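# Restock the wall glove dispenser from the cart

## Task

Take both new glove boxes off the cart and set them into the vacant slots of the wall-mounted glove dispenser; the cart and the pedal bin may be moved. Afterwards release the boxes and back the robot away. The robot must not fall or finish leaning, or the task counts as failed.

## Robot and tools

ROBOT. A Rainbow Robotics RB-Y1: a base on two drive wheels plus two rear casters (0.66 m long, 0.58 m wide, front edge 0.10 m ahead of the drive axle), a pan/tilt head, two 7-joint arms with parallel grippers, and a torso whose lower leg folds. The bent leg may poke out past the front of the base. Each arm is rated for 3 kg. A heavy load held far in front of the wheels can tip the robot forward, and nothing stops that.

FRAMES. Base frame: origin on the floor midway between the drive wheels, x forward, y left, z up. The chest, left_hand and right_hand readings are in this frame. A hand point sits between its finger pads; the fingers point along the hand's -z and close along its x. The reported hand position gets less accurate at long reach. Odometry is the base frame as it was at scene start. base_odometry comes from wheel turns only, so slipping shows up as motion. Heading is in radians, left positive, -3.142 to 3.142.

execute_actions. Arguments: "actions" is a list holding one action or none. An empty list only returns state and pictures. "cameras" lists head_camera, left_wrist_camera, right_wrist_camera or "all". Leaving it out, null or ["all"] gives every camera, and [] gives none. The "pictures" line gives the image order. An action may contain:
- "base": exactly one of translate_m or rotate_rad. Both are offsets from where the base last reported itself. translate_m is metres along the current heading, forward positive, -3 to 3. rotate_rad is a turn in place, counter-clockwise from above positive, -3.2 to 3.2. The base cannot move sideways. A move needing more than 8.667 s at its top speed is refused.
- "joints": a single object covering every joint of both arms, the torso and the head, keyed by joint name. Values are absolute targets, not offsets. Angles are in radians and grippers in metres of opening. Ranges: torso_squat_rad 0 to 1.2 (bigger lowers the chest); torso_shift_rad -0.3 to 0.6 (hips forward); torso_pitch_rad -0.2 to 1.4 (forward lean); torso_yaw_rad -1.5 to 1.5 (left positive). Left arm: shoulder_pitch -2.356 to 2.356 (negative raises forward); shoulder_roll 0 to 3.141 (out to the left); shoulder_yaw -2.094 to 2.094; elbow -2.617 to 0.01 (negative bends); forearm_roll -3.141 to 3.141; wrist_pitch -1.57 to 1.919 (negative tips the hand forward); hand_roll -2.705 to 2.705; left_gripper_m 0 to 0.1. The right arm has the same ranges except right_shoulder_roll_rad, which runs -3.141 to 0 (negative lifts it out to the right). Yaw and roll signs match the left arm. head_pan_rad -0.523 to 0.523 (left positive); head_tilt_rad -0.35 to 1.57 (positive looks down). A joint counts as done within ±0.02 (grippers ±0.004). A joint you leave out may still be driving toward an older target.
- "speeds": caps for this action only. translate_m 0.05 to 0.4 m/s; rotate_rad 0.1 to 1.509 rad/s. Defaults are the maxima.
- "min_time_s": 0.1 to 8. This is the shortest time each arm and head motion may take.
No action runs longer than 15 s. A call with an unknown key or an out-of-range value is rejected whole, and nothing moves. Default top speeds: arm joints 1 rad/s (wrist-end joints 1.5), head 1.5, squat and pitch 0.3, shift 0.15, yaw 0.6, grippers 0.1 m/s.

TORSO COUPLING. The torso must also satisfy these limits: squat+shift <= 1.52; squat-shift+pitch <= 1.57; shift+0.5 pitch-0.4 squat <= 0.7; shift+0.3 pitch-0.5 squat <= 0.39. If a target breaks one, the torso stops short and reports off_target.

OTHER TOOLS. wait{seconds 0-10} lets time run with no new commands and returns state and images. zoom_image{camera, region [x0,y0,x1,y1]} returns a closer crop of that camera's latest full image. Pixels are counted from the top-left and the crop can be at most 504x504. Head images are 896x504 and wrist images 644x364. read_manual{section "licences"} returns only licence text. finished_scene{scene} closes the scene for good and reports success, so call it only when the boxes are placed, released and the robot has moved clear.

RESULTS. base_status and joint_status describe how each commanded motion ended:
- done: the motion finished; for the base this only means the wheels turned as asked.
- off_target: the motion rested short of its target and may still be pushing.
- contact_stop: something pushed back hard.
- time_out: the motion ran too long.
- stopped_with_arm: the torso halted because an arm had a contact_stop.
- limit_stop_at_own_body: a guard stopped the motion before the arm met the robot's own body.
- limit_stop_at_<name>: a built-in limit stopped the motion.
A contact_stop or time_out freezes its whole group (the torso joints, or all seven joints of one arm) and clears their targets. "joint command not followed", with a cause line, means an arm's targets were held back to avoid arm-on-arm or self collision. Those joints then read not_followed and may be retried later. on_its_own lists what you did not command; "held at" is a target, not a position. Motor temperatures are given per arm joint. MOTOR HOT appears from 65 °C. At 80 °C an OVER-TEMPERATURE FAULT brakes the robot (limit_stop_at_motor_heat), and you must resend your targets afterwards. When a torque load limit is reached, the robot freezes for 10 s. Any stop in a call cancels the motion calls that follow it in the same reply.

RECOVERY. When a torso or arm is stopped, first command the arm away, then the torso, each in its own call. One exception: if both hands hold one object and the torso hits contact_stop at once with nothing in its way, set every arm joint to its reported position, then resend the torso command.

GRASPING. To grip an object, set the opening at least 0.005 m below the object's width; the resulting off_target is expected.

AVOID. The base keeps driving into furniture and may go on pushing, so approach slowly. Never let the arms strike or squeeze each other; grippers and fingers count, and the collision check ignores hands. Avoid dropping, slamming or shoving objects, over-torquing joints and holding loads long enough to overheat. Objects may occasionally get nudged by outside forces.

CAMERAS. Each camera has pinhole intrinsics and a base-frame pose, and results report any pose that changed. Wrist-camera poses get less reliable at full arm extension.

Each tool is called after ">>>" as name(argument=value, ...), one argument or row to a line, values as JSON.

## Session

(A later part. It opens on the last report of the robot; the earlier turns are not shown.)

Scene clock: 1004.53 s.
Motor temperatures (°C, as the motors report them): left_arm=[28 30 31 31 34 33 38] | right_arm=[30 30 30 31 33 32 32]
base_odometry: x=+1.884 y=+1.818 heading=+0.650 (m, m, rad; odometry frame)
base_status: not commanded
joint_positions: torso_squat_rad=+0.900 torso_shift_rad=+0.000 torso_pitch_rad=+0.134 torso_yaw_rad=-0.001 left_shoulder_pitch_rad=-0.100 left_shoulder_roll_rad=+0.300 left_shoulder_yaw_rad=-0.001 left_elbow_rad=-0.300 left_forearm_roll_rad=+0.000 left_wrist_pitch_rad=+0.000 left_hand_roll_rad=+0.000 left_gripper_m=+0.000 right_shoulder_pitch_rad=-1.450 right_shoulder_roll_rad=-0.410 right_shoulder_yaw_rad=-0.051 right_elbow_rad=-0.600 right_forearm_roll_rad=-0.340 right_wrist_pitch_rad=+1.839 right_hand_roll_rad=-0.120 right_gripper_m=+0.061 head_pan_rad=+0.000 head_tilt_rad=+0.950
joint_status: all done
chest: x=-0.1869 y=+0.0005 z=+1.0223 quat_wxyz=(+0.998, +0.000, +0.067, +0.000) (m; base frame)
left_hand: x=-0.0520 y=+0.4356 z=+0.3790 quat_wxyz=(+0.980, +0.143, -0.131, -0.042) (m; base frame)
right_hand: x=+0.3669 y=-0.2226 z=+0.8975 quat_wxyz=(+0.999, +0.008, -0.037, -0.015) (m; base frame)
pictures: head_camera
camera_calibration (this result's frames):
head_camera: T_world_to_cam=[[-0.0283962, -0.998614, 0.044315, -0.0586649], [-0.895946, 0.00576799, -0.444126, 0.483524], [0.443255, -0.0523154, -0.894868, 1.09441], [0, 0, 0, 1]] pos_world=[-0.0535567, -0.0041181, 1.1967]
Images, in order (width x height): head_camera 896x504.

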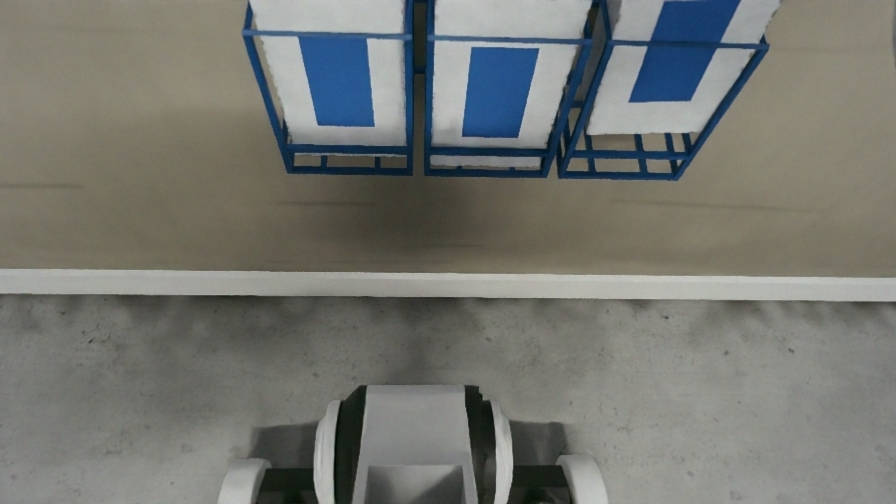

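>>> execute_actions(
  actions=[
    {"joints":{"torso_squat_rad":0.99}},
  ],
  cameras=["head_camera"],
)

>>> zoom_image(
  camera="head_camera",
  region=[420,0,800,230],
)

Scene clock: 1008.60 s.
Motor temperatures (°C, as the motors report them): left_arm=[28 30 31 31 34 33 38] | right_arm=[30 30 30 31 33 32 32]
base_odometry: x=+1.884 y=+1.818 heading=+0.650 (m, m, rad; odometry frame)
base_status: not commanded
joint_positions: torso_squat_rad=+0.990 torso_shift_rad=-0.001 torso_pitch_rad=+0.132 torso_yaw_rad=-0.001 left_shoulder_pitch_rad=-0.100 left_shoulder_roll_rad=+0.300 left_shoulder_yaw_rad=-0.001 left_elbow_rad=-0.300 left_forearm_roll_rad=+0.000 left_wrist_pitch_rad=+0.000 left_hand_roll_rad=+0.000 left_gripper_m=+0.000 right_shoulder_pitch_rad=-1.457 right_shoulder_roll_rad=-0.413 right_shoulder_yaw_rad=-0.052 right_elbow_rad=-0.604 right_forearm_roll_rad=-0.340 right_wrist_pitch_rad=+1.839 right_hand_roll_rad=-0.120 right_gripper_m=+0.061 head_pan_rad=+0.000 head_tilt_rad=+0.950
joint_status: all done
chest: x=-0.1878 y=+0.0006 z=+0.9713 quat_wxyz=(+0.998, +0.000, +0.066, +0.000) (m; base frame)
left_hand: x=-0.0515 y=+0.4354 z=+0.3282 quat_wxyz=(+0.980, +0.143, -0.132, -0.042) (m; base frame)
right_hand: x=+0.3684 y=-0.2221 z=+0.8530 quat_wxyz=(+0.999, +0.008, -0.044, -0.014) (m; base frame)
pictures: head_camera
camera_calibration (this result's frames):
head_camera: T_world_to_cam=[[-0.0284786, -0.998599, 0.044606, -0.0566471], [-0.894942, 0.00559368, -0.446147, 0.462178], [0.445273, -0.0526254, -0.893847, 1.04858], [0, 0, 0, 1]] pos_world=[-0.0548956, -0.00397094, 1.146]
Images, in order (width x height): head_camera 896x504.

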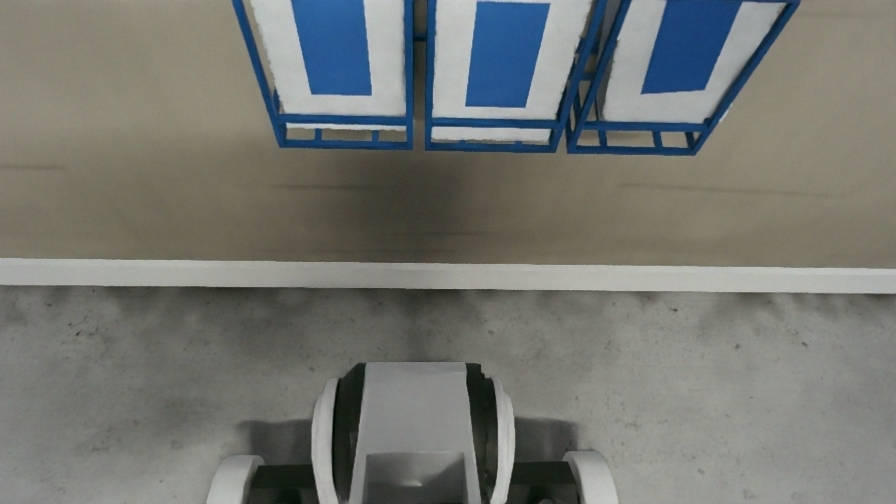

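Region (420, 0, 800, 230) of head_camera's 896x504 image, scaled by 1.326, with more detail than that image has; it fills the top 305 rows of this view, and the rest is white.

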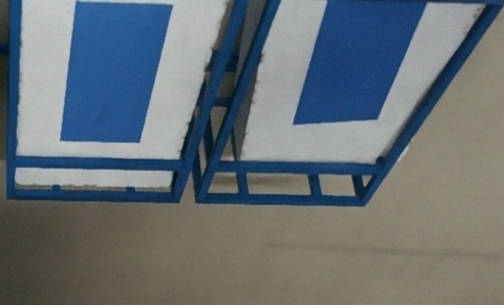

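>>> execute_actions(
  actions=[
    {"joints":{"torso_squat_rad":0.89,"right_shoulder_pitch_rad":-1.45,"right_elbow_rad":-0.6}},
  ],
  cameras=[],
)

>>> execute_actions(
  actions=[
    {"joints":{"right_forearm_roll_rad":-0.42,"right_shoulder_roll_rad":-0.47},"min_time_s":2},
  ],
  cameras=["head_camera"],
)

>>> zoom_image(
  camera="head_camera",
  region=[420,0,800,230],
)

Scene clock: 1018.10 s.
Motor temperatures (°C, as the motors report them): left_arm=[28 30 31 31 34 33 38] | right_arm=[30 30 30 31 33 32 32]
base_odometry: x=+1.884 y=+1.818 heading=+0.650 (m, m, rad; odometry frame)
base_status: not commanded
joint_positions: torso_squat_rad=+0.890 torso_shift_rad=+0.000 torso_pitch_rad=+0.134 torso_yaw_rad=-0.001 left_shoulder_pitch_rad=-0.100 left_shoulder_roll_rad=+0.300 left_shoulder_yaw_rad=-0.001 left_elbow_rad=-0.300 left_forearm_roll_rad=+0.000 left_wrist_pitch_rad=+0.000 left_hand_roll_rad=+0.000 left_gripper_m=+0.000 right_shoulder_pitch_rad=-1.450 right_shoulder_roll_rad=-0.410 right_shoulder_yaw_rad=-0.051 right_elbow_rad=-0.600 right_forearm_roll_rad=-0.340 right_wrist_pitch_rad=+1.839 right_hand_roll_rad=-0.120 right_gripper_m=+0.061 head_pan_rad=+0.000 head_tilt_rad=+0.950
joint_status: all done
chest: x=-0.1868 y=+0.0005 z=+1.0277 quat_wxyz=(+0.998, +0.000, +0.067, +0.000) (m; base frame)
left_hand: x=-0.0520 y=+0.4356 z=+0.3845 quat_wxyz=(+0.980, +0.143, -0.131, -0.042) (m; base frame)
right_hand: x=+0.3670 y=-0.2224 z=+0.9032 quat_wxyz=(+0.999, +0.008, -0.037, -0.015) (m; base frame)
pictures: none
No camera images: the call's "cameras" was empty. Leave "cameras" out to get every camera's image.

Scene clock: 1020.40 s.
Motor temperatures (°C, as the motors report them): left_arm=[28 30 31 31 34 33 38] | right_arm=[30 30 30 31 33 32 32]
base_odometry: x=+1.884 y=+1.818 heading=+0.650 (m, m, rad; odometry frame)
base_status: not commanded
joint_positions: torso_squat_rad=+0.890 torso_shift_rad=+0.000 torso_pitch_rad=+0.134 torso_yaw_rad=-0.001 left_shoulder_pitch_rad=-0.100 left_shoulder_roll_rad=+0.300 left_shoulder_yaw_rad=-0.001 left_elbow_rad=-0.300 left_forearm_roll_rad=+0.000 left_wrist_pitch_rad=+0.000 left_hand_roll_rad=+0.000 left_gripper_m=+0.000 right_shoulder_pitch_rad=-1.450 right_shoulder_roll_rad=-0.469 right_shoulder_yaw_rad=-0.051 right_elbow_rad=-0.600 right_forearm_roll_rad=-0.420 right_wrist_pitch_rad=+1.840 right_hand_roll_rad=-0.120 right_gripper_m=+0.061 head_pan_rad=+0.000 head_tilt_rad=+0.950
joint_status: all done
chest: x=-0.1868 y=+0.0005 z=+1.0277 quat_wxyz=(+0.998, +0.000, +0.067, +0.000) (m; base frame)
left_hand: x=-0.0520 y=+0.4356 z=+0.3845 quat_wxyz=(+0.980, +0.143, -0.131, -0.042) (m; base frame)
right_hand: x=+0.3688 y=-0.2365 z=+0.9146 quat_wxyz=(+0.998, +0.038, -0.044, -0.029) (m; base frame)
pictures: head_camera
camera_calibration (this result's frames):
head_camera: T_world_to_cam=[[-0.0284138, -0.998613, 0.0443218, -0.0589128], [-0.895997, 0.00578681, -0.444023, 0.485892], [0.44315, -0.0523286, -0.894919, 1.0993], [0, 0, 0, 1]] pos_world=[-0.0534732, -0.00411782, 1.20215]
Images, in order (width x height): head_camera 896x504.

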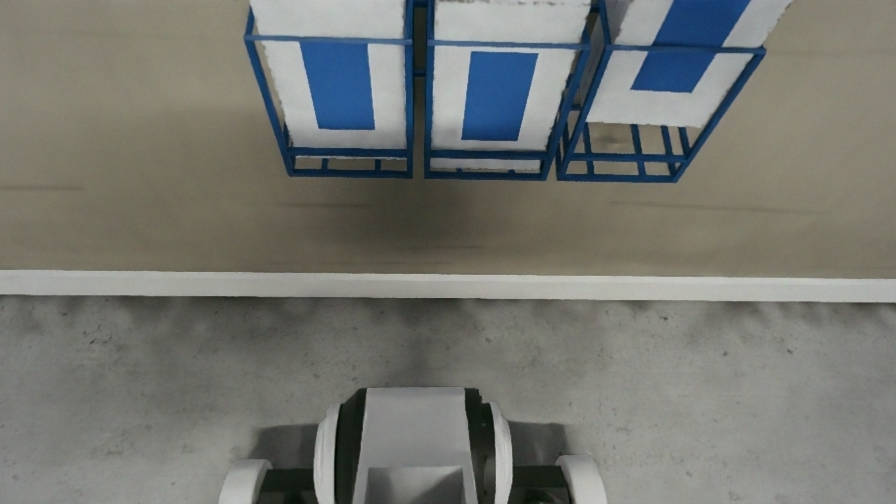

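Region (420, 0, 800, 230) of head_camera's 896x504 image, scaled by 1.326, with more detail than that image has; it fills the top 305 rows of this view, and the rest is white.

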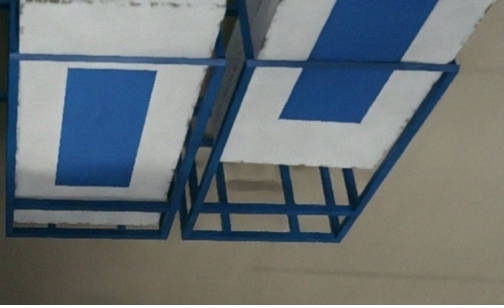

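>>> execute_actions(
  actions=[
    {"joints":{"torso_squat_rad":0.96,"right_hand_roll_rad":-0.09,"right_wrist_pitch_rad":1.85}},
  ],
  cameras=["head_camera"],
)

>>> zoom_image(
  camera="head_camera",
  region=[420,0,800,230],
)

Scene clock: 1024.43 s.
Motor temperatures (°C, as the motors report them): left_arm=[28 30 31 31 34 33 38] | right_arm=[30 30 30 31 33 32 32]
base_odometry: x=+1.884 y=+1.818 heading=+0.650 (m, m, rad; odometry frame)
base_status: not commanded
joint_positions: torso_squat_rad=+0.960 torso_shift_rad=-0.001 torso_pitch_rad=+0.134 torso_yaw_rad=+0.000 left_shoulder_pitch_rad=-0.100 left_shoulder_roll_rad=+0.300 left_shoulder_yaw_rad=-0.001 left_elbow_rad=-0.300 left_forearm_roll_rad=+0.000 left_wrist_pitch_rad=+0.000 left_hand_roll_rad=+0.000 left_gripper_m=+0.000 right_shoulder_pitch_rad=-1.450 right_shoulder_roll_rad=-0.469 right_shoulder_yaw_rad=-0.051 right_elbow_rad=-0.601 right_forearm_roll_rad=-0.420 right_wrist_pitch_rad=+1.849 right_hand_roll_rad=-0.090 right_gripper_m=+0.061 head_pan_rad=+0.000 head_tilt_rad=+0.950
joint_status: all done
chest: x=-0.1869 y=+0.0005 z=+0.9887 quat_wxyz=(+0.998, +0.000, +0.067, +0.000) (m; base frame)
left_hand: x=-0.0520 y=+0.4356 z=+0.3455 quat_wxyz=(+0.980, +0.143, -0.131, -0.042) (m; base frame)
right_hand: x=+0.3668 y=-0.2365 z=+0.8760 quat_wxyz=(+0.998, +0.037, -0.041, -0.013) (m; base frame)
pictures: head_camera
camera_calibration (this result's frames):
head_camera: T_world_to_cam=[[-0.028345, -0.998616, 0.0442985, -0.0571862], [-0.895818, 0.00571421, -0.444385, 0.468798], [0.443517, -0.0522795, -0.89474, 1.06429], [0, 0, 0, 1]] pos_world=[-0.0536926, -0.00414564, 1.16312]
Images, in order (width x height): head_camera 896x504.

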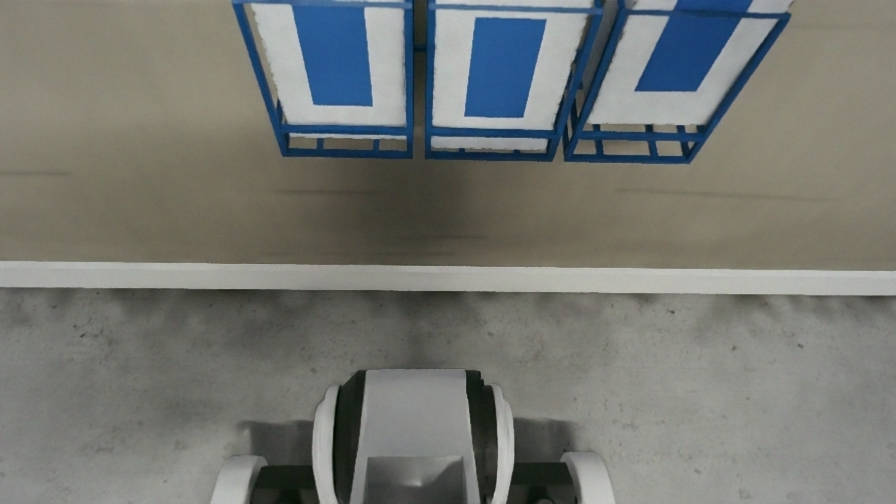

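Region (420, 0, 800, 230) of head_camera's 896x504 image, scaled by 1.326, with more detail than that image has; it fills the top 305 rows of this view, and the rest is white.

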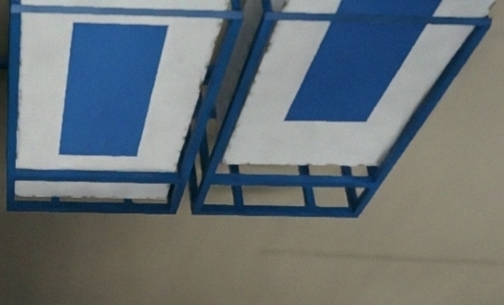

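Well centred left. Continue.

>>> execute_actions(
  actions=[
    {"joints":{"torso_squat_rad":1.03}},
  ],
  cameras=["head_camera"],
)

>>> zoom_image(
  camera="head_camera",
  region=[420,0,800,230],
)

Scene clock: 1029.37 s.
Motor temperatures (°C, as the motors report them): left_arm=[28 30 31 31 34 33 38] | right_arm=[30 30 30 31 33 32 32]
base_odometry: x=+1.884 y=+1.818 heading=+0.650 (m, m, rad; odometry frame)
base_status: not commanded
joint_positions: torso_squat_rad=+1.004 torso_shift_rad=-0.002 torso_pitch_rad=+0.130 torso_yaw_rad=+0.000 left_shoulder_pitch_rad=-0.100 left_shoulder_roll_rad=+0.300 left_shoulder_yaw_rad=-0.001 left_elbow_rad=-0.300 left_forearm_roll_rad=+0.000 left_wrist_pitch_rad=+0.000 left_hand_roll_rad=+0.000 left_gripper_m=+0.000 right_shoulder_pitch_rad=-1.456 right_shoulder_roll_rad=-0.469 right_shoulder_yaw_rad=-0.052 right_elbow_rad=-0.603 right_forearm_roll_rad=-0.421 right_wrist_pitch_rad=+1.849 right_hand_roll_rad=-0.090 right_gripper_m=+0.062 head_pan_rad=+0.000 head_tilt_rad=+0.950
joint_status: torso_squat_rad contact_stop (moved +0.044 of +0.070)
on_its_own: torso_squat_rad is held at +1.004, not at your +1.030, since a contact_stop
chest: x=-0.1884 y=+0.0007 z=+0.9629 quat_wxyz=(+0.998, +0.000, +0.065, +0.000) (m; base frame)
left_hand: x=-0.0516 y=+0.4356 z=+0.3200 quat_wxyz=(+0.980, +0.143, -0.132, -0.042) (m; base frame)
right_hand: x=+0.3675 y=-0.2346 z=+0.8560 quat_wxyz=(+0.998, +0.037, -0.047, -0.011) (m; base frame)
pictures: head_camera
camera_calibration (this result's frames):
head_camera: T_world_to_cam=[[-0.0275953, -0.998618, 0.0447176, -0.0560957], [-0.894302, 0.00467667, -0.447439, 0.459298], [0.446611, -0.0523382, -0.893196, 1.04102], [0, 0, 0, 1]] pos_world=[-0.0557279, -0.00368107, 1.13785]
Images, in order (width x height): head_camera 896x504.

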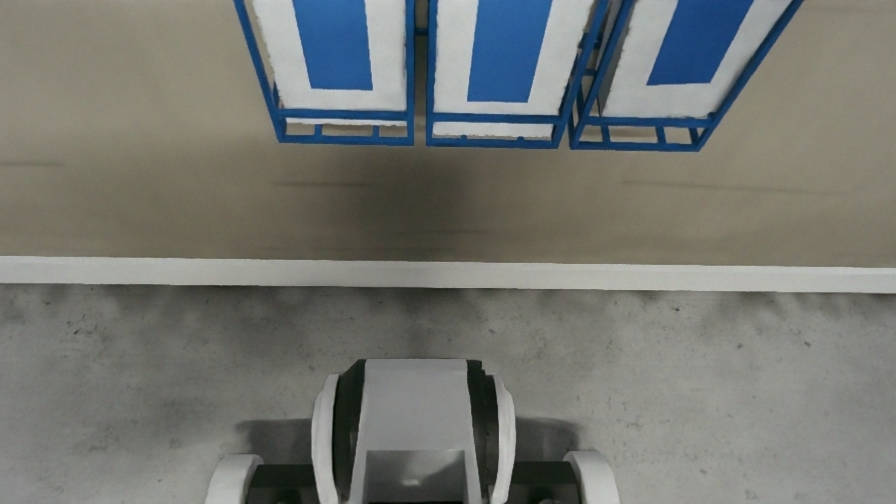

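Region (420, 0, 800, 230) of head_camera's 896x504 image, scaled by 1.326, with more detail than that image has; it fills the top 305 rows of this view, and the rest is white.

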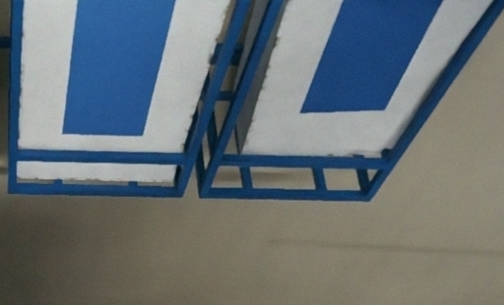

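>>> execute_actions(
  actions=[
    {"joints":{"torso_squat_rad":0.9,"right_shoulder_pitch_rad":-1.45,"right_elbow_rad":-0.6}},
  ],
  cameras=[],
)

>>> execute_actions(
  actions=[
    {"joints":{"right_shoulder_roll_rad":-0.51},"min_time_s":2},
  ],
  cameras=[],
)

>>> execute_actions(
  actions=[
    {"joints":{"right_shoulder_roll_rad":-0.475,"torso_squat_rad":0.95}},
  ],
  cameras=["head_camera","right_wrist_camera"],
)

>>> zoom_image(
  camera="head_camera",
  region=[420,0,800,230],
)

Scene clock: 1040.20 s.
Motor temperatures (°C, as the motors report them): left_arm=[28 30 31 31 34 33 38] | right_arm=[29 30 30 31 34 33 32]
base_odometry: x=+1.884 y=+1.818 heading=+0.650 (m, m, rad; odometry frame)
base_status: not commanded
joint_positions: torso_squat_rad=+0.900 torso_shift_rad=-0.001 torso_pitch_rad=+0.132 torso_yaw_rad=+0.000 left_shoulder_pitch_rad=-0.100 left_shoulder_roll_rad=+0.300 left_shoulder_yaw_rad=-0.001 left_elbow_rad=-0.300 left_forearm_roll_rad=+0.000 left_wrist_pitch_rad=+0.000 left_hand_roll_rad=+0.000 left_gripper_m=+0.000 right_shoulder_pitch_rad=-1.450 right_shoulder_roll_rad=-0.469 right_shoulder_yaw_rad=-0.052 right_elbow_rad=-0.600 right_forearm_roll_rad=-0.421 right_wrist_pitch_rad=+1.850 right_hand_roll_rad=-0.090 right_gripper_m=+0.062 head_pan_rad=+0.000 head_tilt_rad=+0.950
joint_status: all done
chest: x=-0.1878 y=+0.0006 z=+1.0224 quat_wxyz=(+0.998, +0.000, +0.066, +0.000) (m; base frame)
left_hand: x=-0.0520 y=+0.4357 z=+0.3794 quat_wxyz=(+0.980, +0.143, -0.132, -0.042) (m; base frame)
right_hand: x=+0.3662 y=-0.2361 z=+0.9104 quat_wxyz=(+0.998, +0.037, -0.041, -0.013) (m; base frame)
pictures: none
No camera images: the call's "cameras" was empty. Leave "cameras" out to get every camera's image.

Scene clock: 1042.47 s.
Motor temperatures (°C, as the motors report them): left_arm=[28 30 31 31 34 33 38] | right_arm=[30 30 30 31 34 33 32]
base_odometry: x=+1.884 y=+1.818 heading=+0.650 (m, m, rad; odometry frame)
base_status: not commanded
joint_positions: torso_squat_rad=+0.900 torso_shift_rad=-0.001 torso_pitch_rad=+0.132 torso_yaw_rad=+0.000 left_shoulder_pitch_rad=-0.100 left_shoulder_roll_rad=+0.300 left_shoulder_yaw_rad=-0.001 left_elbow_rad=-0.300 left_forearm_roll_rad=+0.000 left_wrist_pitch_rad=+0.000 left_hand_roll_rad=+0.000 left_gripper_m=+0.000 right_shoulder_pitch_rad=-1.450 right_shoulder_roll_rad=-0.508 right_shoulder_yaw_rad=-0.052 right_elbow_rad=-0.600 right_forearm_roll_rad=-0.421 right_wrist_pitch_rad=+1.850 right_hand_roll_rad=-0.090 right_gripper_m=+0.062 head_pan_rad=+0.000 head_tilt_rad=+0.950
joint_status: all done
chest: x=-0.1878 y=+0.0006 z=+1.0224 quat_wxyz=(+0.998, +0.000, +0.066, +0.000) (m; base frame)
left_hand: x=-0.0520 y=+0.4357 z=+0.3794 quat_wxyz=(+0.980, +0.143, -0.132, -0.042) (m; base frame)
right_hand: x=+0.3675 y=-0.2572 z=+0.9180 quat_wxyz=(+0.998, +0.032, -0.048, -0.030) (m; base frame)
pictures: none
No camera images: the call's "cameras" was empty. Leave "cameras" out to get every camera's image.

Scene clock: 1043.57 s.
Motor temperatures (°C, as the motors report them): left_arm=[28 30 31 31 34 33 38] | right_arm=[30 30 30 31 34 33 32]
base_odometry: x=+1.884 y=+1.818 heading=+0.650 (m, m, rad; odometry frame)
base_status: not commanded
joint_positions: torso_squat_rad=+0.950 torso_shift_rad=-0.001 torso_pitch_rad=+0.132 torso_yaw_rad=+0.000 left_shoulder_pitch_rad=-0.100 left_shoulder_roll_rad=+0.300 left_shoulder_yaw_rad=-0.001 left_elbow_rad=-0.300 left_forearm_roll_rad=+0.000 left_wrist_pitch_rad=+0.000 left_hand_roll_rad=+0.000 left_gripper_m=+0.000 right_shoulder_pitch_rad=-1.450 right_shoulder_roll_rad=-0.475 right_shoulder_yaw_rad=-0.051 right_elbow_rad=-0.600 right_forearm_roll_rad=-0.420 right_wrist_pitch_rad=+1.850 right_hand_roll_rad=-0.090 right_gripper_m=+0.061 head_pan_rad=+0.000 head_tilt_rad=+0.950
joint_status: all done
chest: x=-0.1879 y=+0.0004 z=+0.9945 quat_wxyz=(+0.998, +0.000, +0.066, +0.000) (m; base frame)
left_hand: x=-0.0518 y=+0.4357 z=+0.3516 quat_wxyz=(+0.980, +0.144, -0.132, -0.042) (m; base frame)
right_hand: x=+0.3663 y=-0.2398 z=+0.8837 quat_wxyz=(+0.998, +0.036, -0.042, -0.016) (m; base frame)
pictures: head_camera, right_wrist_camera
camera_calibration (this result's frames):
head_camera: T_world_to_cam=[[-0.0278127, -0.998643, 0.044028, -0.0571574], [-0.894848, 0.00524383, -0.446339, 0.472654], [0.445503, -0.0518122, -0.89378, 1.06931], [0, 0, 0, 1]] pos_world=[-0.0550178, -0.00415482, 1.16921]
right_wrist_camera: T_world_to_cam=[[-0.993037, 0.0343539, -0.112684, 0.473555], [-0.0549446, 0.711058, 0.700983, -0.400188], [0.104206, 0.702293, -0.704219, 0.842433], [0, 0, 0, 1]] pos_world=[0.360482, -0.323346, 0.927145]
Images, in order (width x height): head_camera 896x504, right_wrist_camera 644x364.

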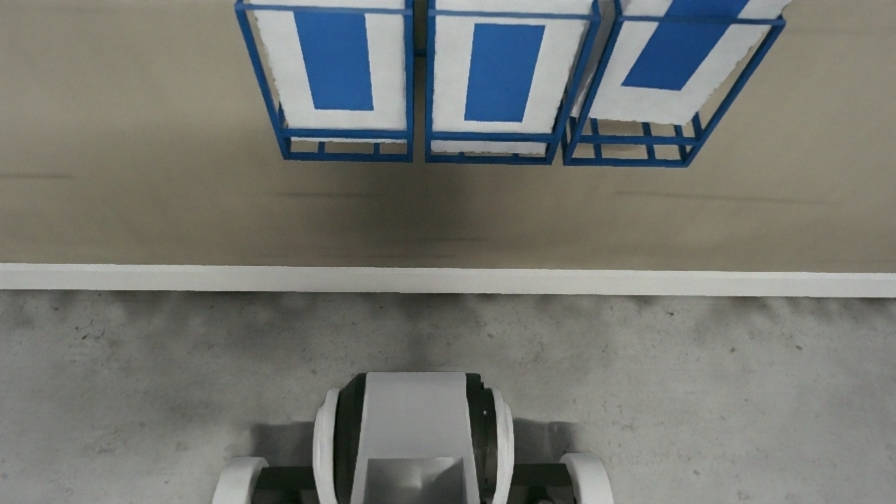

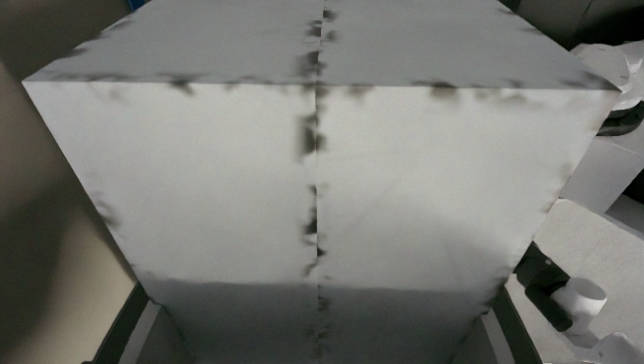

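Region (420, 0, 800, 230) of head_camera's 896x504 image, scaled by 1.326, with more detail than that image has; it fills the top 305 rows of this view, and the rest is white.

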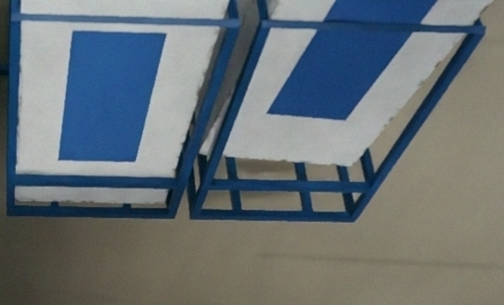

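>>> execute_actions(
  actions=[
    {"joints":{"right_shoulder_roll_rad":-0.45,"torso_squat_rad":0.93},"min_time_s":1.5},
  ],
  cameras=["head_camera"],
)

>>> zoom_image(
  camera="head_camera",
  region=[420,0,800,230],
)

Scene clock: 1049.17 s.
Motor temperatures (°C, as the motors report them): left_arm=[28 30 31 31 34 33 38] | right_arm=[30 30 30 31 34 33 32]
base_odometry: x=+1.884 y=+1.818 heading=+0.650 (m, m, rad; odometry frame)
base_status: not commanded
joint_positions: torso_squat_rad=+0.930 torso_shift_rad=-0.001 torso_pitch_rad=+0.132 torso_yaw_rad=+0.000 left_shoulder_pitch_rad=-0.100 left_shoulder_roll_rad=+0.300 left_shoulder_yaw_rad=-0.001 left_elbow_rad=-0.300 left_forearm_roll_rad=+0.000 left_wrist_pitch_rad=+0.000 left_hand_roll_rad=+0.000 left_gripper_m=+0.000 right_shoulder_pitch_rad=-1.450 right_shoulder_roll_rad=-0.452 right_shoulder_yaw_rad=-0.051 right_elbow_rad=-0.600 right_forearm_roll_rad=-0.419 right_wrist_pitch_rad=+1.849 right_hand_roll_rad=-0.090 right_gripper_m=+0.061 head_pan_rad=+0.000 head_tilt_rad=+0.950
joint_status: all done
chest: x=-0.1878 y=+0.0004 z=+1.0057 quat_wxyz=(+0.998, +0.000, +0.066, +0.000) (m; base frame)
left_hand: x=-0.0518 y=+0.4357 z=+0.3629 quat_wxyz=(+0.980, +0.144, -0.132, -0.042) (m; base frame)
right_hand: x=+0.3652 y=-0.2280 z=+0.8905 quat_wxyz=(+0.999, +0.038, -0.038, -0.006) (m; base frame)
pictures: head_camera
camera_calibration (this result's frames):
head_camera: T_world_to_cam=[[-0.0279775, -0.998637, 0.0440596, -0.0577029], [-0.894982, 0.00539301, -0.446071, 0.477496], [0.445225, -0.0519125, -0.893913, 1.07941], [0, 0, 0, 1]] pos_world=[-0.0548443, -0.0041645, 1.18044]
Images, in order (width x height): head_camera 896x504.

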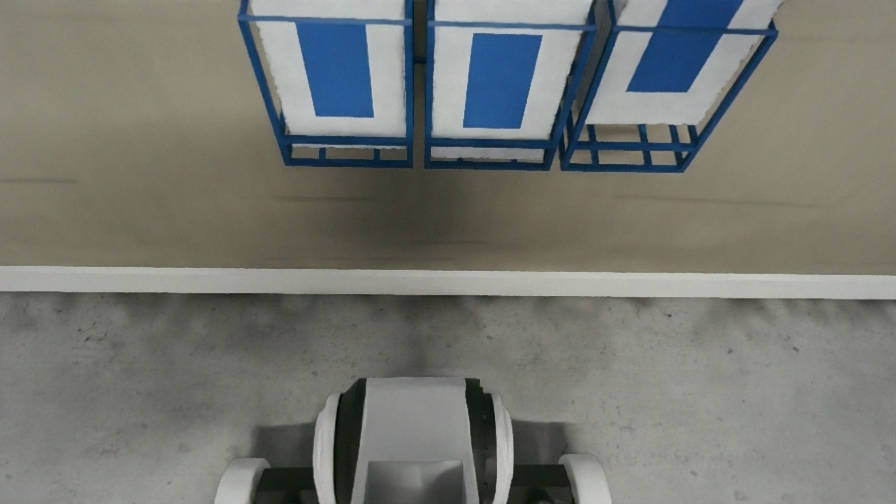

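Region (420, 0, 800, 230) of head_camera's 896x504 image, scaled by 1.326, with more detail than that image has; it fills the top 305 rows of this view, and the rest is white.

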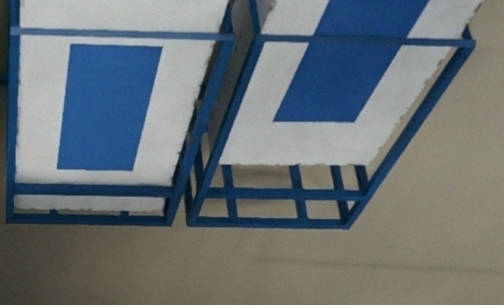

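Nicely aligned. Release.

>>> execute_actions(
  actions=[
    {"joints":{"right_gripper_m":0.09}},
  ],
  cameras=[],
)

>>> execute_actions(
  actions=[
    {"joints":{"torso_squat_rad":0.4}},
  ],
  cameras=["head_camera","right_wrist_camera"],
)

Scene clock: 1053.23 s.
Motor temperatures (°C, as the motors report them): left_arm=[28 30 31 31 34 33 38] | right_arm=[30 30 30 31 34 33 32]
base_odometry: x=+1.884 y=+1.818 heading=+0.650 (m, m, rad; odometry frame)
base_status: not commanded
joint_positions: torso_squat_rad=+0.930 torso_shift_rad=-0.001 torso_pitch_rad=+0.132 torso_yaw_rad=+0.000 left_shoulder_pitch_rad=-0.100 left_shoulder_roll_rad=+0.300 left_shoulder_yaw_rad=-0.001 left_elbow_rad=-0.300 left_forearm_roll_rad=+0.000 left_wrist_pitch_rad=+0.000 left_hand_roll_rad=+0.000 left_gripper_m=+0.000 right_shoulder_pitch_rad=-1.450 right_shoulder_roll_rad=-0.450 right_shoulder_yaw_rad=-0.051 right_elbow_rad=-0.600 right_forearm_roll_rad=-0.420 right_wrist_pitch_rad=+1.850 right_hand_roll_rad=-0.090 right_gripper_m=+0.090 head_pan_rad=+0.000 head_tilt_rad=+0.950
joint_status: all done
chest: x=-0.1878 y=+0.0004 z=+1.0057 quat_wxyz=(+0.998, +0.000, +0.066, +0.000) (m; base frame)
left_hand: x=-0.0518 y=+0.4357 z=+0.3629 quat_wxyz=(+0.980, +0.144, -0.132, -0.042) (m; base frame)
right_hand: x=+0.3649 y=-0.2265 z=+0.8901 quat_wxyz=(+0.999, +0.039, -0.037, -0.005) (m; base frame)
pictures: none
No camera images: the call's "cameras" was empty. Leave "cameras" out to get every camera's image.

Scene clock: 1055.87 s.
Motor temperatures (°C, as the motors report them): left_arm=[28 30 31 31 34 33 38] | right_arm=[30 30 30 31 34 32 32]
base_odometry: x=+1.884 y=+1.818 heading=+0.650 (m, m, rad; odometry frame)
base_status: not commanded
joint_positions: torso_squat_rad=+0.400 torso_shift_rad=-0.001 torso_pitch_rad=+0.132 torso_yaw_rad=+0.000 left_shoulder_pitch_rad=-0.100 left_shoulder_roll_rad=+0.300 left_shoulder_yaw_rad=-0.001 left_elbow_rad=-0.300 left_forearm_roll_rad=+0.000 left_wrist_pitch_rad=+0.000 left_hand_roll_rad=+0.000 left_gripper_m=+0.000 right_shoulder_pitch_rad=-1.450 right_shoulder_roll_rad=-0.450 right_shoulder_yaw_rad=-0.051 right_elbow_rad=-0.600 right_forearm_roll_rad=-0.420 right_wrist_pitch_rad=+1.850 right_hand_roll_rad=-0.090 right_gripper_m=+0.090 head_pan_rad=+0.000 head_tilt_rad=+0.950
joint_status: all done
chest: x=-0.1882 y=+0.0006 z=+1.2320 quat_wxyz=(+0.998, +0.000, +0.066, +0.000) (m; base frame)
left_hand: x=-0.0520 y=+0.4359 z=+0.5891 quat_wxyz=(+0.980, +0.144, -0.132, -0.042) (m; base frame)
right_hand: x=+0.3645 y=-0.2263 z=+1.1164 quat_wxyz=(+0.999, +0.039, -0.037, -0.005) (m; base frame)
pictures: head_camera, right_wrist_camera
camera_calibration (this result's frames):
head_camera: T_world_to_cam=[[-0.0279877, -0.998637, 0.0440538, -0.0674746], [-0.894883, 0.00539326, -0.446268, 0.578328], [0.445422, -0.051913, -0.893815, 1.28176], [0, 0, 0, 1]] pos_world=[-0.0552766, -0.00396163, 1.40672]
right_wrist_camera: T_world_to_cam=[[-0.994547, 0.0126806, -0.103511, 0.482963], [-0.0644432, 0.705652, 0.705622, -0.575941], [0.0819907, 0.708445, -0.700988, 1.0029], [0, 0, 0, 1]] pos_world=[0.360986, -0.31021, 1.15941]
Images, in order (width x height): head_camera 896x504, right_wrist_camera 644x364.

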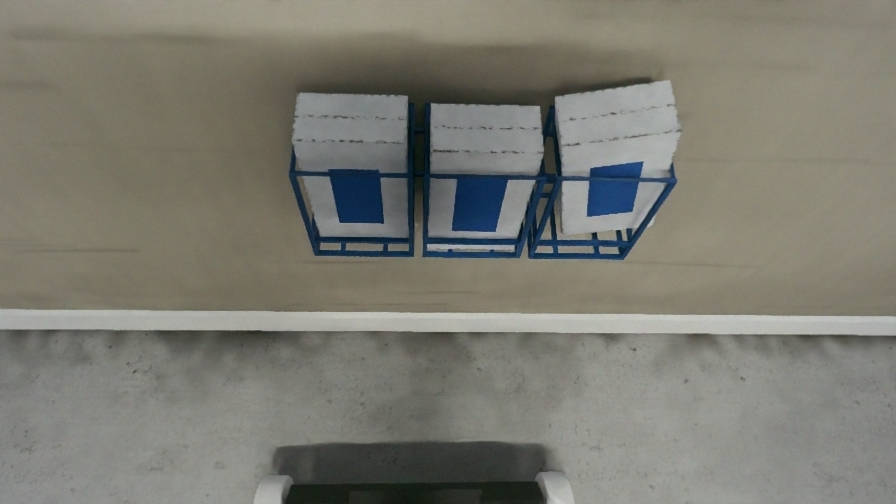

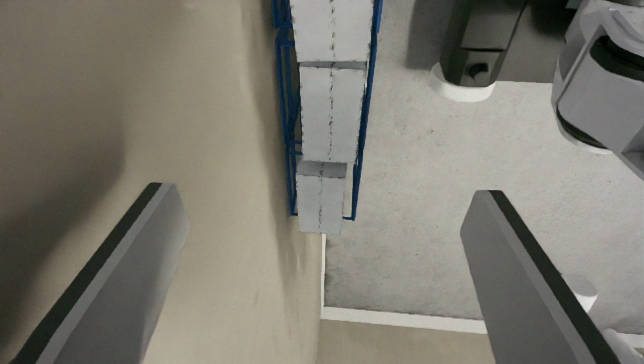

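>>> zoom_image(
  camera="head_camera",
  region=[500,60,720,280],
)

Region (500, 60, 720, 280) of head_camera's 896x504 image, scaled by 2.291, with more detail than that image has.

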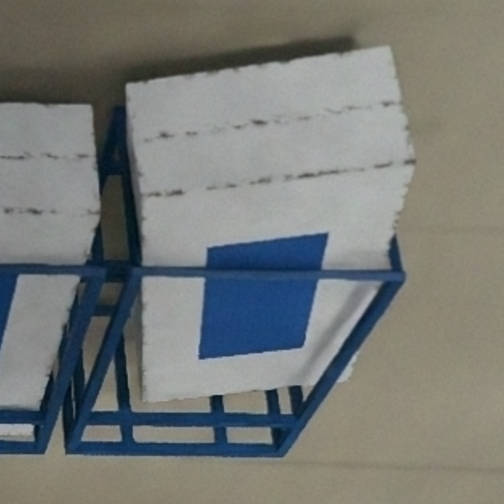

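>>> execute_actions(
  actions=[
    {"joints":{"torso_squat_rad":0.97,"right_shoulder_roll_rad":-0.4,"right_forearm_roll_rad":-0.3,"right_hand_roll_rad":-0.08}},
  ],
  cameras=["right_wrist_camera"],
)

>>> execute_actions(
  actions=[
    {"joints":{"right_gripper_m":0.045}},
  ],
  cameras=[],
)

>>> execute_actions(
  actions=[
    {"joints":{"torso_squat_rad":0.87}},
  ],
  cameras=[],
)

>>> execute_actions(
  actions=[
    {"joints":{"right_shoulder_roll_rad":-0.46,"right_forearm_roll_rad":-0.4},"min_time_s":2},
  ],
  cameras=["head_camera"],
)

>>> zoom_image(
  camera="head_camera",
  region=[420,0,800,230],
)

Scene clock: 1085.30 s.
Motor temperatures (°C, as the motors report them): left_arm=[28 30 31 31 34 33 38] | right_arm=[31 30 30 31 33 32 32]
base_odometry: x=+1.884 y=+1.818 heading=+0.650 (m, m, rad; odometry frame)
base_status: not commanded
joint_positions: torso_squat_rad=+0.970 torso_shift_rad=-0.001 torso_pitch_rad=+0.131 torso_yaw_rad=+0.000 left_shoulder_pitch_rad=-0.100 left_shoulder_roll_rad=+0.300 left_shoulder_yaw_rad=-0.001 left_elbow_rad=-0.300 left_forearm_roll_rad=+0.000 left_wrist_pitch_rad=+0.000 left_hand_roll_rad=+0.000 left_gripper_m=+0.000 right_shoulder_pitch_rad=-1.450 right_shoulder_roll_rad=-0.400 right_shoulder_yaw_rad=-0.051 right_elbow_rad=-0.600 right_forearm_roll_rad=-0.300 right_wrist_pitch_rad=+1.850 right_hand_roll_rad=-0.080 right_gripper_m=+0.090 head_pan_rad=+0.000 head_tilt_rad=+0.950
joint_status: all done
chest: x=-0.1880 y=+0.0004 z=+0.9830 quat_wxyz=(+0.998, +0.000, +0.066, +0.000) (m; base frame)
left_hand: x=-0.0517 y=+0.4356 z=+0.3402 quat_wxyz=(+0.980, +0.144, -0.132, -0.042) (m; base frame)
right_hand: x=+0.3639 y=-0.2259 z=+0.8577 quat_wxyz=(+0.999, -0.011, -0.033, +0.004) (m; base frame)
pictures: right_wrist_camera
camera_calibration (this result's frames):
right_wrist_camera: T_world_to_cam=[[-0.995332, -0.0113997, -0.0958366, 0.443811], [-0.0696598, 0.772142, 0.631621, -0.313348], [0.0667991, 0.635348, -0.769331, 0.868965], [0, 0, 0, 1]] pos_world=[0.361865, -0.305087, 0.908973]
Images, in order (width x height): right_wrist_camera 644x364.

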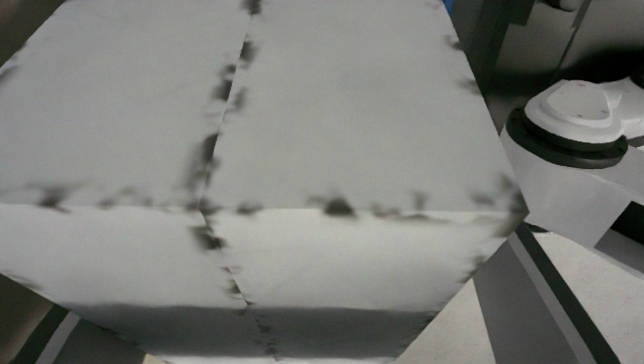

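Scene clock: 1086.23 s.
Motor temperatures (°C, as the motors report them): left_arm=[28 30 31 31 34 33 38] | right_arm=[31 30 30 31 33 32 32]
base_odometry: x=+1.884 y=+1.818 heading=+0.650 (m, m, rad; odometry frame)
base_status: not commanded
joint_positions: torso_squat_rad=+0.970 torso_shift_rad=-0.001 torso_pitch_rad=+0.131 torso_yaw_rad=+0.000 left_shoulder_pitch_rad=-0.100 left_shoulder_roll_rad=+0.300 left_shoulder_yaw_rad=-0.001 left_elbow_rad=-0.300 left_forearm_roll_rad=+0.000 left_wrist_pitch_rad=+0.000 left_hand_roll_rad=+0.000 left_gripper_m=+0.000 right_shoulder_pitch_rad=-1.451 right_shoulder_roll_rad=-0.400 right_shoulder_yaw_rad=-0.051 right_elbow_rad=-0.601 right_forearm_roll_rad=-0.300 right_wrist_pitch_rad=+1.849 right_hand_roll_rad=-0.080 right_gripper_m=+0.062 head_pan_rad=+0.000 head_tilt_rad=+0.950
joint_status: right_gripper_m off_target (ended at +0.062, target +0.045)
chest: x=-0.1879 y=+0.0004 z=+0.9830 quat_wxyz=(+0.998, +0.000, +0.066, +0.000) (m; base frame)
left_hand: x=-0.0517 y=+0.4356 z=+0.3402 quat_wxyz=(+0.980, +0.144, -0.132, -0.042) (m; base frame)
right_hand: x=+0.3644 y=-0.2258 z=+0.8583 quat_wxyz=(+0.999, -0.011, -0.035, +0.004) (m; base frame)
pictures: none
No camera images: the call's "cameras" was empty. Leave "cameras" out to get every camera's image.

Scene clock: 1087.33 s.
Motor temperatures (°C, as the motors report them): left_arm=[28 30 31 31 34 33 38] | right_arm=[31 30 30 31 33 32 32]
base_odometry: x=+1.884 y=+1.818 heading=+0.650 (m, m, rad; odometry frame)
base_status: not commanded
joint_positions: torso_squat_rad=+0.870 torso_shift_rad=-0.001 torso_pitch_rad=+0.132 torso_yaw_rad=+0.000 left_shoulder_pitch_rad=-0.100 left_shoulder_roll_rad=+0.300 left_shoulder_yaw_rad=-0.001 left_elbow_rad=-0.300 left_forearm_roll_rad=+0.000 left_wrist_pitch_rad=+0.000 left_hand_roll_rad=+0.000 left_gripper_m=+0.000 right_shoulder_pitch_rad=-1.450 right_shoulder_roll_rad=-0.399 right_shoulder_yaw_rad=-0.051 right_elbow_rad=-0.600 right_forearm_roll_rad=-0.300 right_wrist_pitch_rad=+1.850 right_hand_roll_rad=-0.080 right_gripper_m=+0.061 head_pan_rad=+0.000 head_tilt_rad=+0.950
joint_status: all done
chest: x=-0.1878 y=+0.0005 z=+1.0386 quat_wxyz=(+0.998, +0.000, +0.066, +0.000) (m; base frame)
left_hand: x=-0.0518 y=+0.4357 z=+0.3958 quat_wxyz=(+0.980, +0.144, -0.132, -0.042) (m; base frame)
right_hand: x=+0.3639 y=-0.2253 z=+0.9128 quat_wxyz=(+0.999, -0.011, -0.033, +0.004) (m; base frame)
pictures: none
No camera images: the call's "cameras" was empty. Leave "cameras" out to get every camera's image.

Scene clock: 1089.63 s.
Motor temperatures (°C, as the motors report them): left_arm=[28 30 31 31 34 33 38] | right_arm=[31 30 30 32 33 32 32]
base_odometry: x=+1.884 y=+1.818 heading=+0.650 (m, m, rad; odometry frame)
base_status: not commanded
joint_positions: torso_squat_rad=+0.870 torso_shift_rad=-0.001 torso_pitch_rad=+0.132 torso_yaw_rad=+0.000 left_shoulder_pitch_rad=-0.100 left_shoulder_roll_rad=+0.300 left_shoulder_yaw_rad=-0.001 left_elbow_rad=-0.300 left_forearm_roll_rad=+0.000 left_wrist_pitch_rad=+0.000 left_hand_roll_rad=+0.000 left_gripper_m=+0.000 right_shoulder_pitch_rad=-1.450 right_shoulder_roll_rad=-0.459 right_shoulder_yaw_rad=-0.051 right_elbow_rad=-0.600 right_forearm_roll_rad=-0.400 right_wrist_pitch_rad=+1.850 right_hand_roll_rad=-0.080 right_gripper_m=+0.061 head_pan_rad=+0.000 head_tilt_rad=+0.950
joint_status: all done
chest: x=-0.1878 y=+0.0005 z=+1.0386 quat_wxyz=(+0.998, +0.000, +0.066, +0.000) (m; base frame)
left_hand: x=-0.0519 y=+0.4357 z=+0.3958 quat_wxyz=(+0.980, +0.144, -0.132, -0.042) (m; base frame)
right_hand: x=+0.3656 y=-0.2354 z=+0.9242 quat_wxyz=(+0.999, +0.029, -0.040, -0.007) (m; base frame)
pictures: head_camera
camera_calibration (this result's frames):
head_camera: T_world_to_cam=[[-0.0279138, -0.998639, 0.0440503, -0.059102], [-0.894984, 0.00534037, -0.446066, 0.492114], [0.445223, -0.0518757, -0.893916, 1.10884], [0, 0, 0, 1]] pos_world=[-0.0548964, -0.00412785, 1.21333]
Images, in order (width x height): head_camera 896x504.

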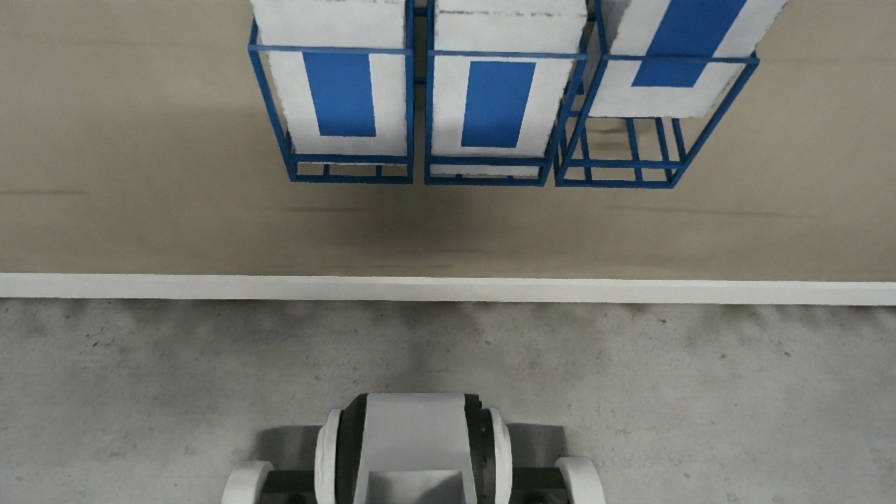

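Region (420, 0, 800, 230) of head_camera's 896x504 image, scaled by 1.326, with more detail than that image has; it fills the top 305 rows of this view, and the rest is white.

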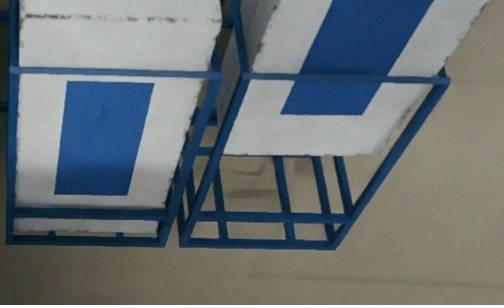

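>>> execute_actions(
  actions=[
    {"joints":{"torso_squat_rad":0.95}},
  ],
  cameras=["head_camera"],
)

>>> zoom_image(
  camera="head_camera",
  region=[420,0,800,230],
)

Scene clock: 1095.10 s.
Motor temperatures (°C, as the motors report them): left_arm=[28 30 31 31 34 33 38] | right_arm=[31 30 30 32 33 32 32]
base_odometry: x=+1.884 y=+1.818 heading=+0.650 (m, m, rad; odometry frame)
base_status: not commanded
joint_positions: torso_squat_rad=+0.950 torso_shift_rad=-0.001 torso_pitch_rad=+0.131 torso_yaw_rad=+0.000 left_shoulder_pitch_rad=-0.100 left_shoulder_roll_rad=+0.300 left_shoulder_yaw_rad=-0.001 left_elbow_rad=-0.300 left_forearm_roll_rad=+0.000 left_wrist_pitch_rad=+0.000 left_hand_roll_rad=+0.000 left_gripper_m=+0.000 right_shoulder_pitch_rad=-1.450 right_shoulder_roll_rad=-0.459 right_shoulder_yaw_rad=-0.051 right_elbow_rad=-0.600 right_forearm_roll_rad=-0.400 right_wrist_pitch_rad=+1.850 right_hand_roll_rad=-0.080 right_gripper_m=+0.061 head_pan_rad=+0.000 head_tilt_rad=+0.950
joint_status: all done
chest: x=-0.1879 y=+0.0004 z=+0.9945 quat_wxyz=(+0.998, +0.000, +0.066, +0.000) (m; base frame)
left_hand: x=-0.0517 y=+0.4357 z=+0.3516 quat_wxyz=(+0.980, +0.144, -0.132, -0.042) (m; base frame)
right_hand: x=+0.3655 y=-0.2355 z=+0.8802 quat_wxyz=(+0.999, +0.029, -0.040, -0.007) (m; base frame)
pictures: head_camera
camera_calibration (this result's frames):
head_camera: T_world_to_cam=[[-0.0279146, -0.99864, 0.0440369, -0.0571864], [-0.894804, 0.00532605, -0.446428, 0.472694], [0.445586, -0.0518662, -0.893736, 1.0693], [0, 0, 0, 1]] pos_world=[-0.0550936, -0.00416556, 1.16922]
Images, in order (width x height): head_camera 896x504.

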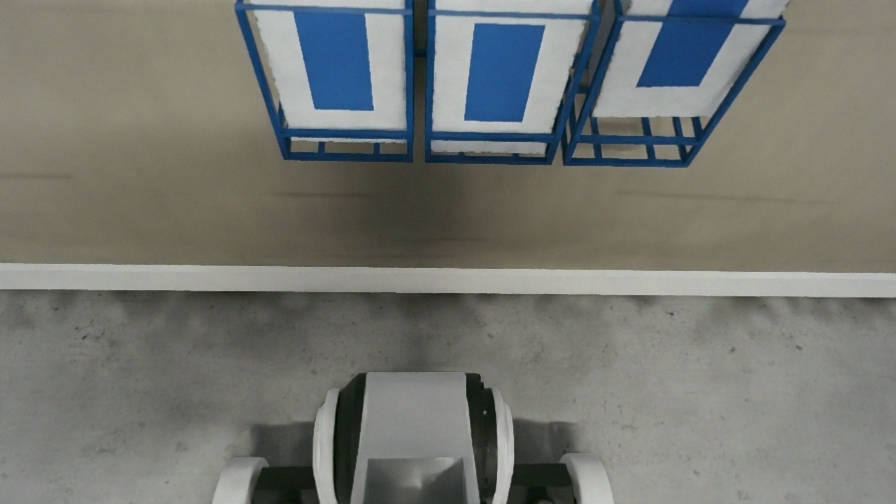

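Region (420, 0, 800, 230) of head_camera's 896x504 image, scaled by 1.326, with more detail than that image has; it fills the top 305 rows of this view, and the rest is white.

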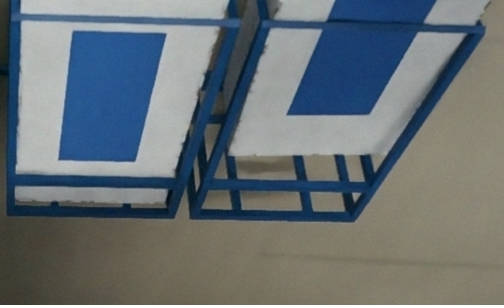

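>>> execute_actions(
  actions=[
    {"joints":{"right_shoulder_roll_rad":-0.495,"torso_squat_rad":0.93},"min_time_s":1.5},
  ],
  cameras=["head_camera"],
)

>>> zoom_image(
  camera="head_camera",
  region=[420,0,800,230],
)

Scene clock: 1101.80 s.
Motor temperatures (°C, as the motors report them): left_arm=[28 30 31 31 34 33 38] | right_arm=[32 31 30 32 33 32 32]
base_odometry: x=+1.884 y=+1.818 heading=+0.650 (m, m, rad; odometry frame)
base_status: not commanded
joint_positions: torso_squat_rad=+0.930 torso_shift_rad=-0.001 torso_pitch_rad=+0.132 torso_yaw_rad=+0.000 left_shoulder_pitch_rad=-0.100 left_shoulder_roll_rad=+0.300 left_shoulder_yaw_rad=-0.001 left_elbow_rad=-0.300 left_forearm_roll_rad=+0.000 left_wrist_pitch_rad=+0.000 left_hand_roll_rad=+0.000 left_gripper_m=+0.000 right_shoulder_pitch_rad=-1.450 right_shoulder_roll_rad=-0.493 right_shoulder_yaw_rad=-0.051 right_elbow_rad=-0.600 right_forearm_roll_rad=-0.401 right_wrist_pitch_rad=+1.850 right_hand_roll_rad=-0.080 right_gripper_m=+0.061 head_pan_rad=+0.000 head_tilt_rad=+0.950
joint_status: all done
chest: x=-0.1878 y=+0.0004 z=+1.0057 quat_wxyz=(+0.998, +0.000, +0.066, +0.000) (m; base frame)
left_hand: x=-0.0518 y=+0.4357 z=+0.3629 quat_wxyz=(+0.980, +0.144, -0.132, -0.042) (m; base frame)
right_hand: x=+0.3671 y=-0.2538 z=+0.8979 quat_wxyz=(+0.998, +0.024, -0.046, -0.022) (m; base frame)
pictures: head_camera
camera_calibration (this result's frames):
head_camera: T_world_to_cam=[[-0.0278128, -0.998643, 0.0440341, -0.0576473], [-0.894948, 0.00525284, -0.446139, 0.477524], [0.445302, -0.0518167, -0.89388, 1.07941], [0, 0, 0, 1]] pos_world=[-0.0549073, -0.00414594, 1.18044]
Images, in order (width x height): head_camera 896x504.

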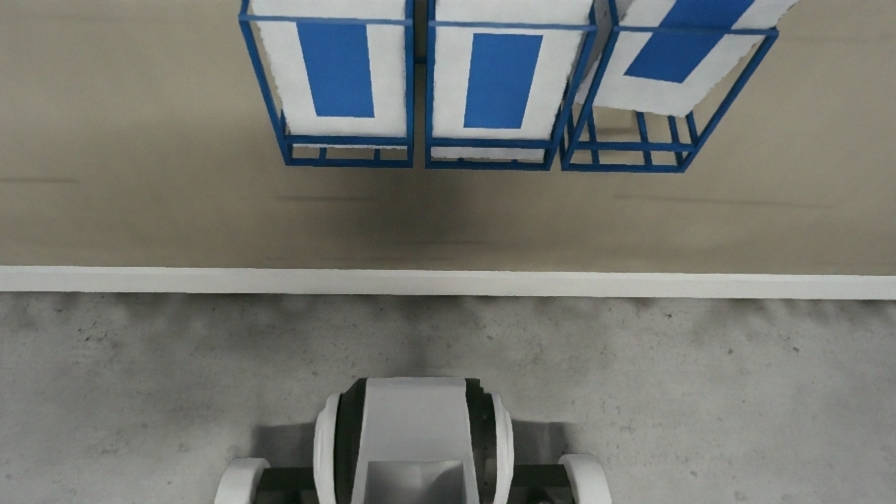

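Region (420, 0, 800, 230) of head_camera's 896x504 image, scaled by 1.326, with more detail than that image has; it fills the top 305 rows of this view, and the rest is white.

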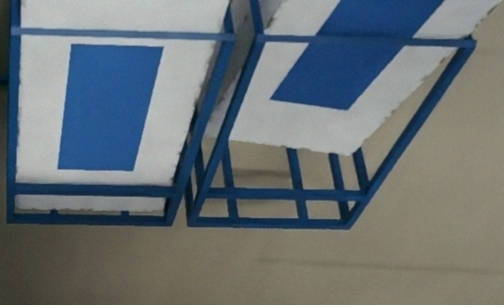

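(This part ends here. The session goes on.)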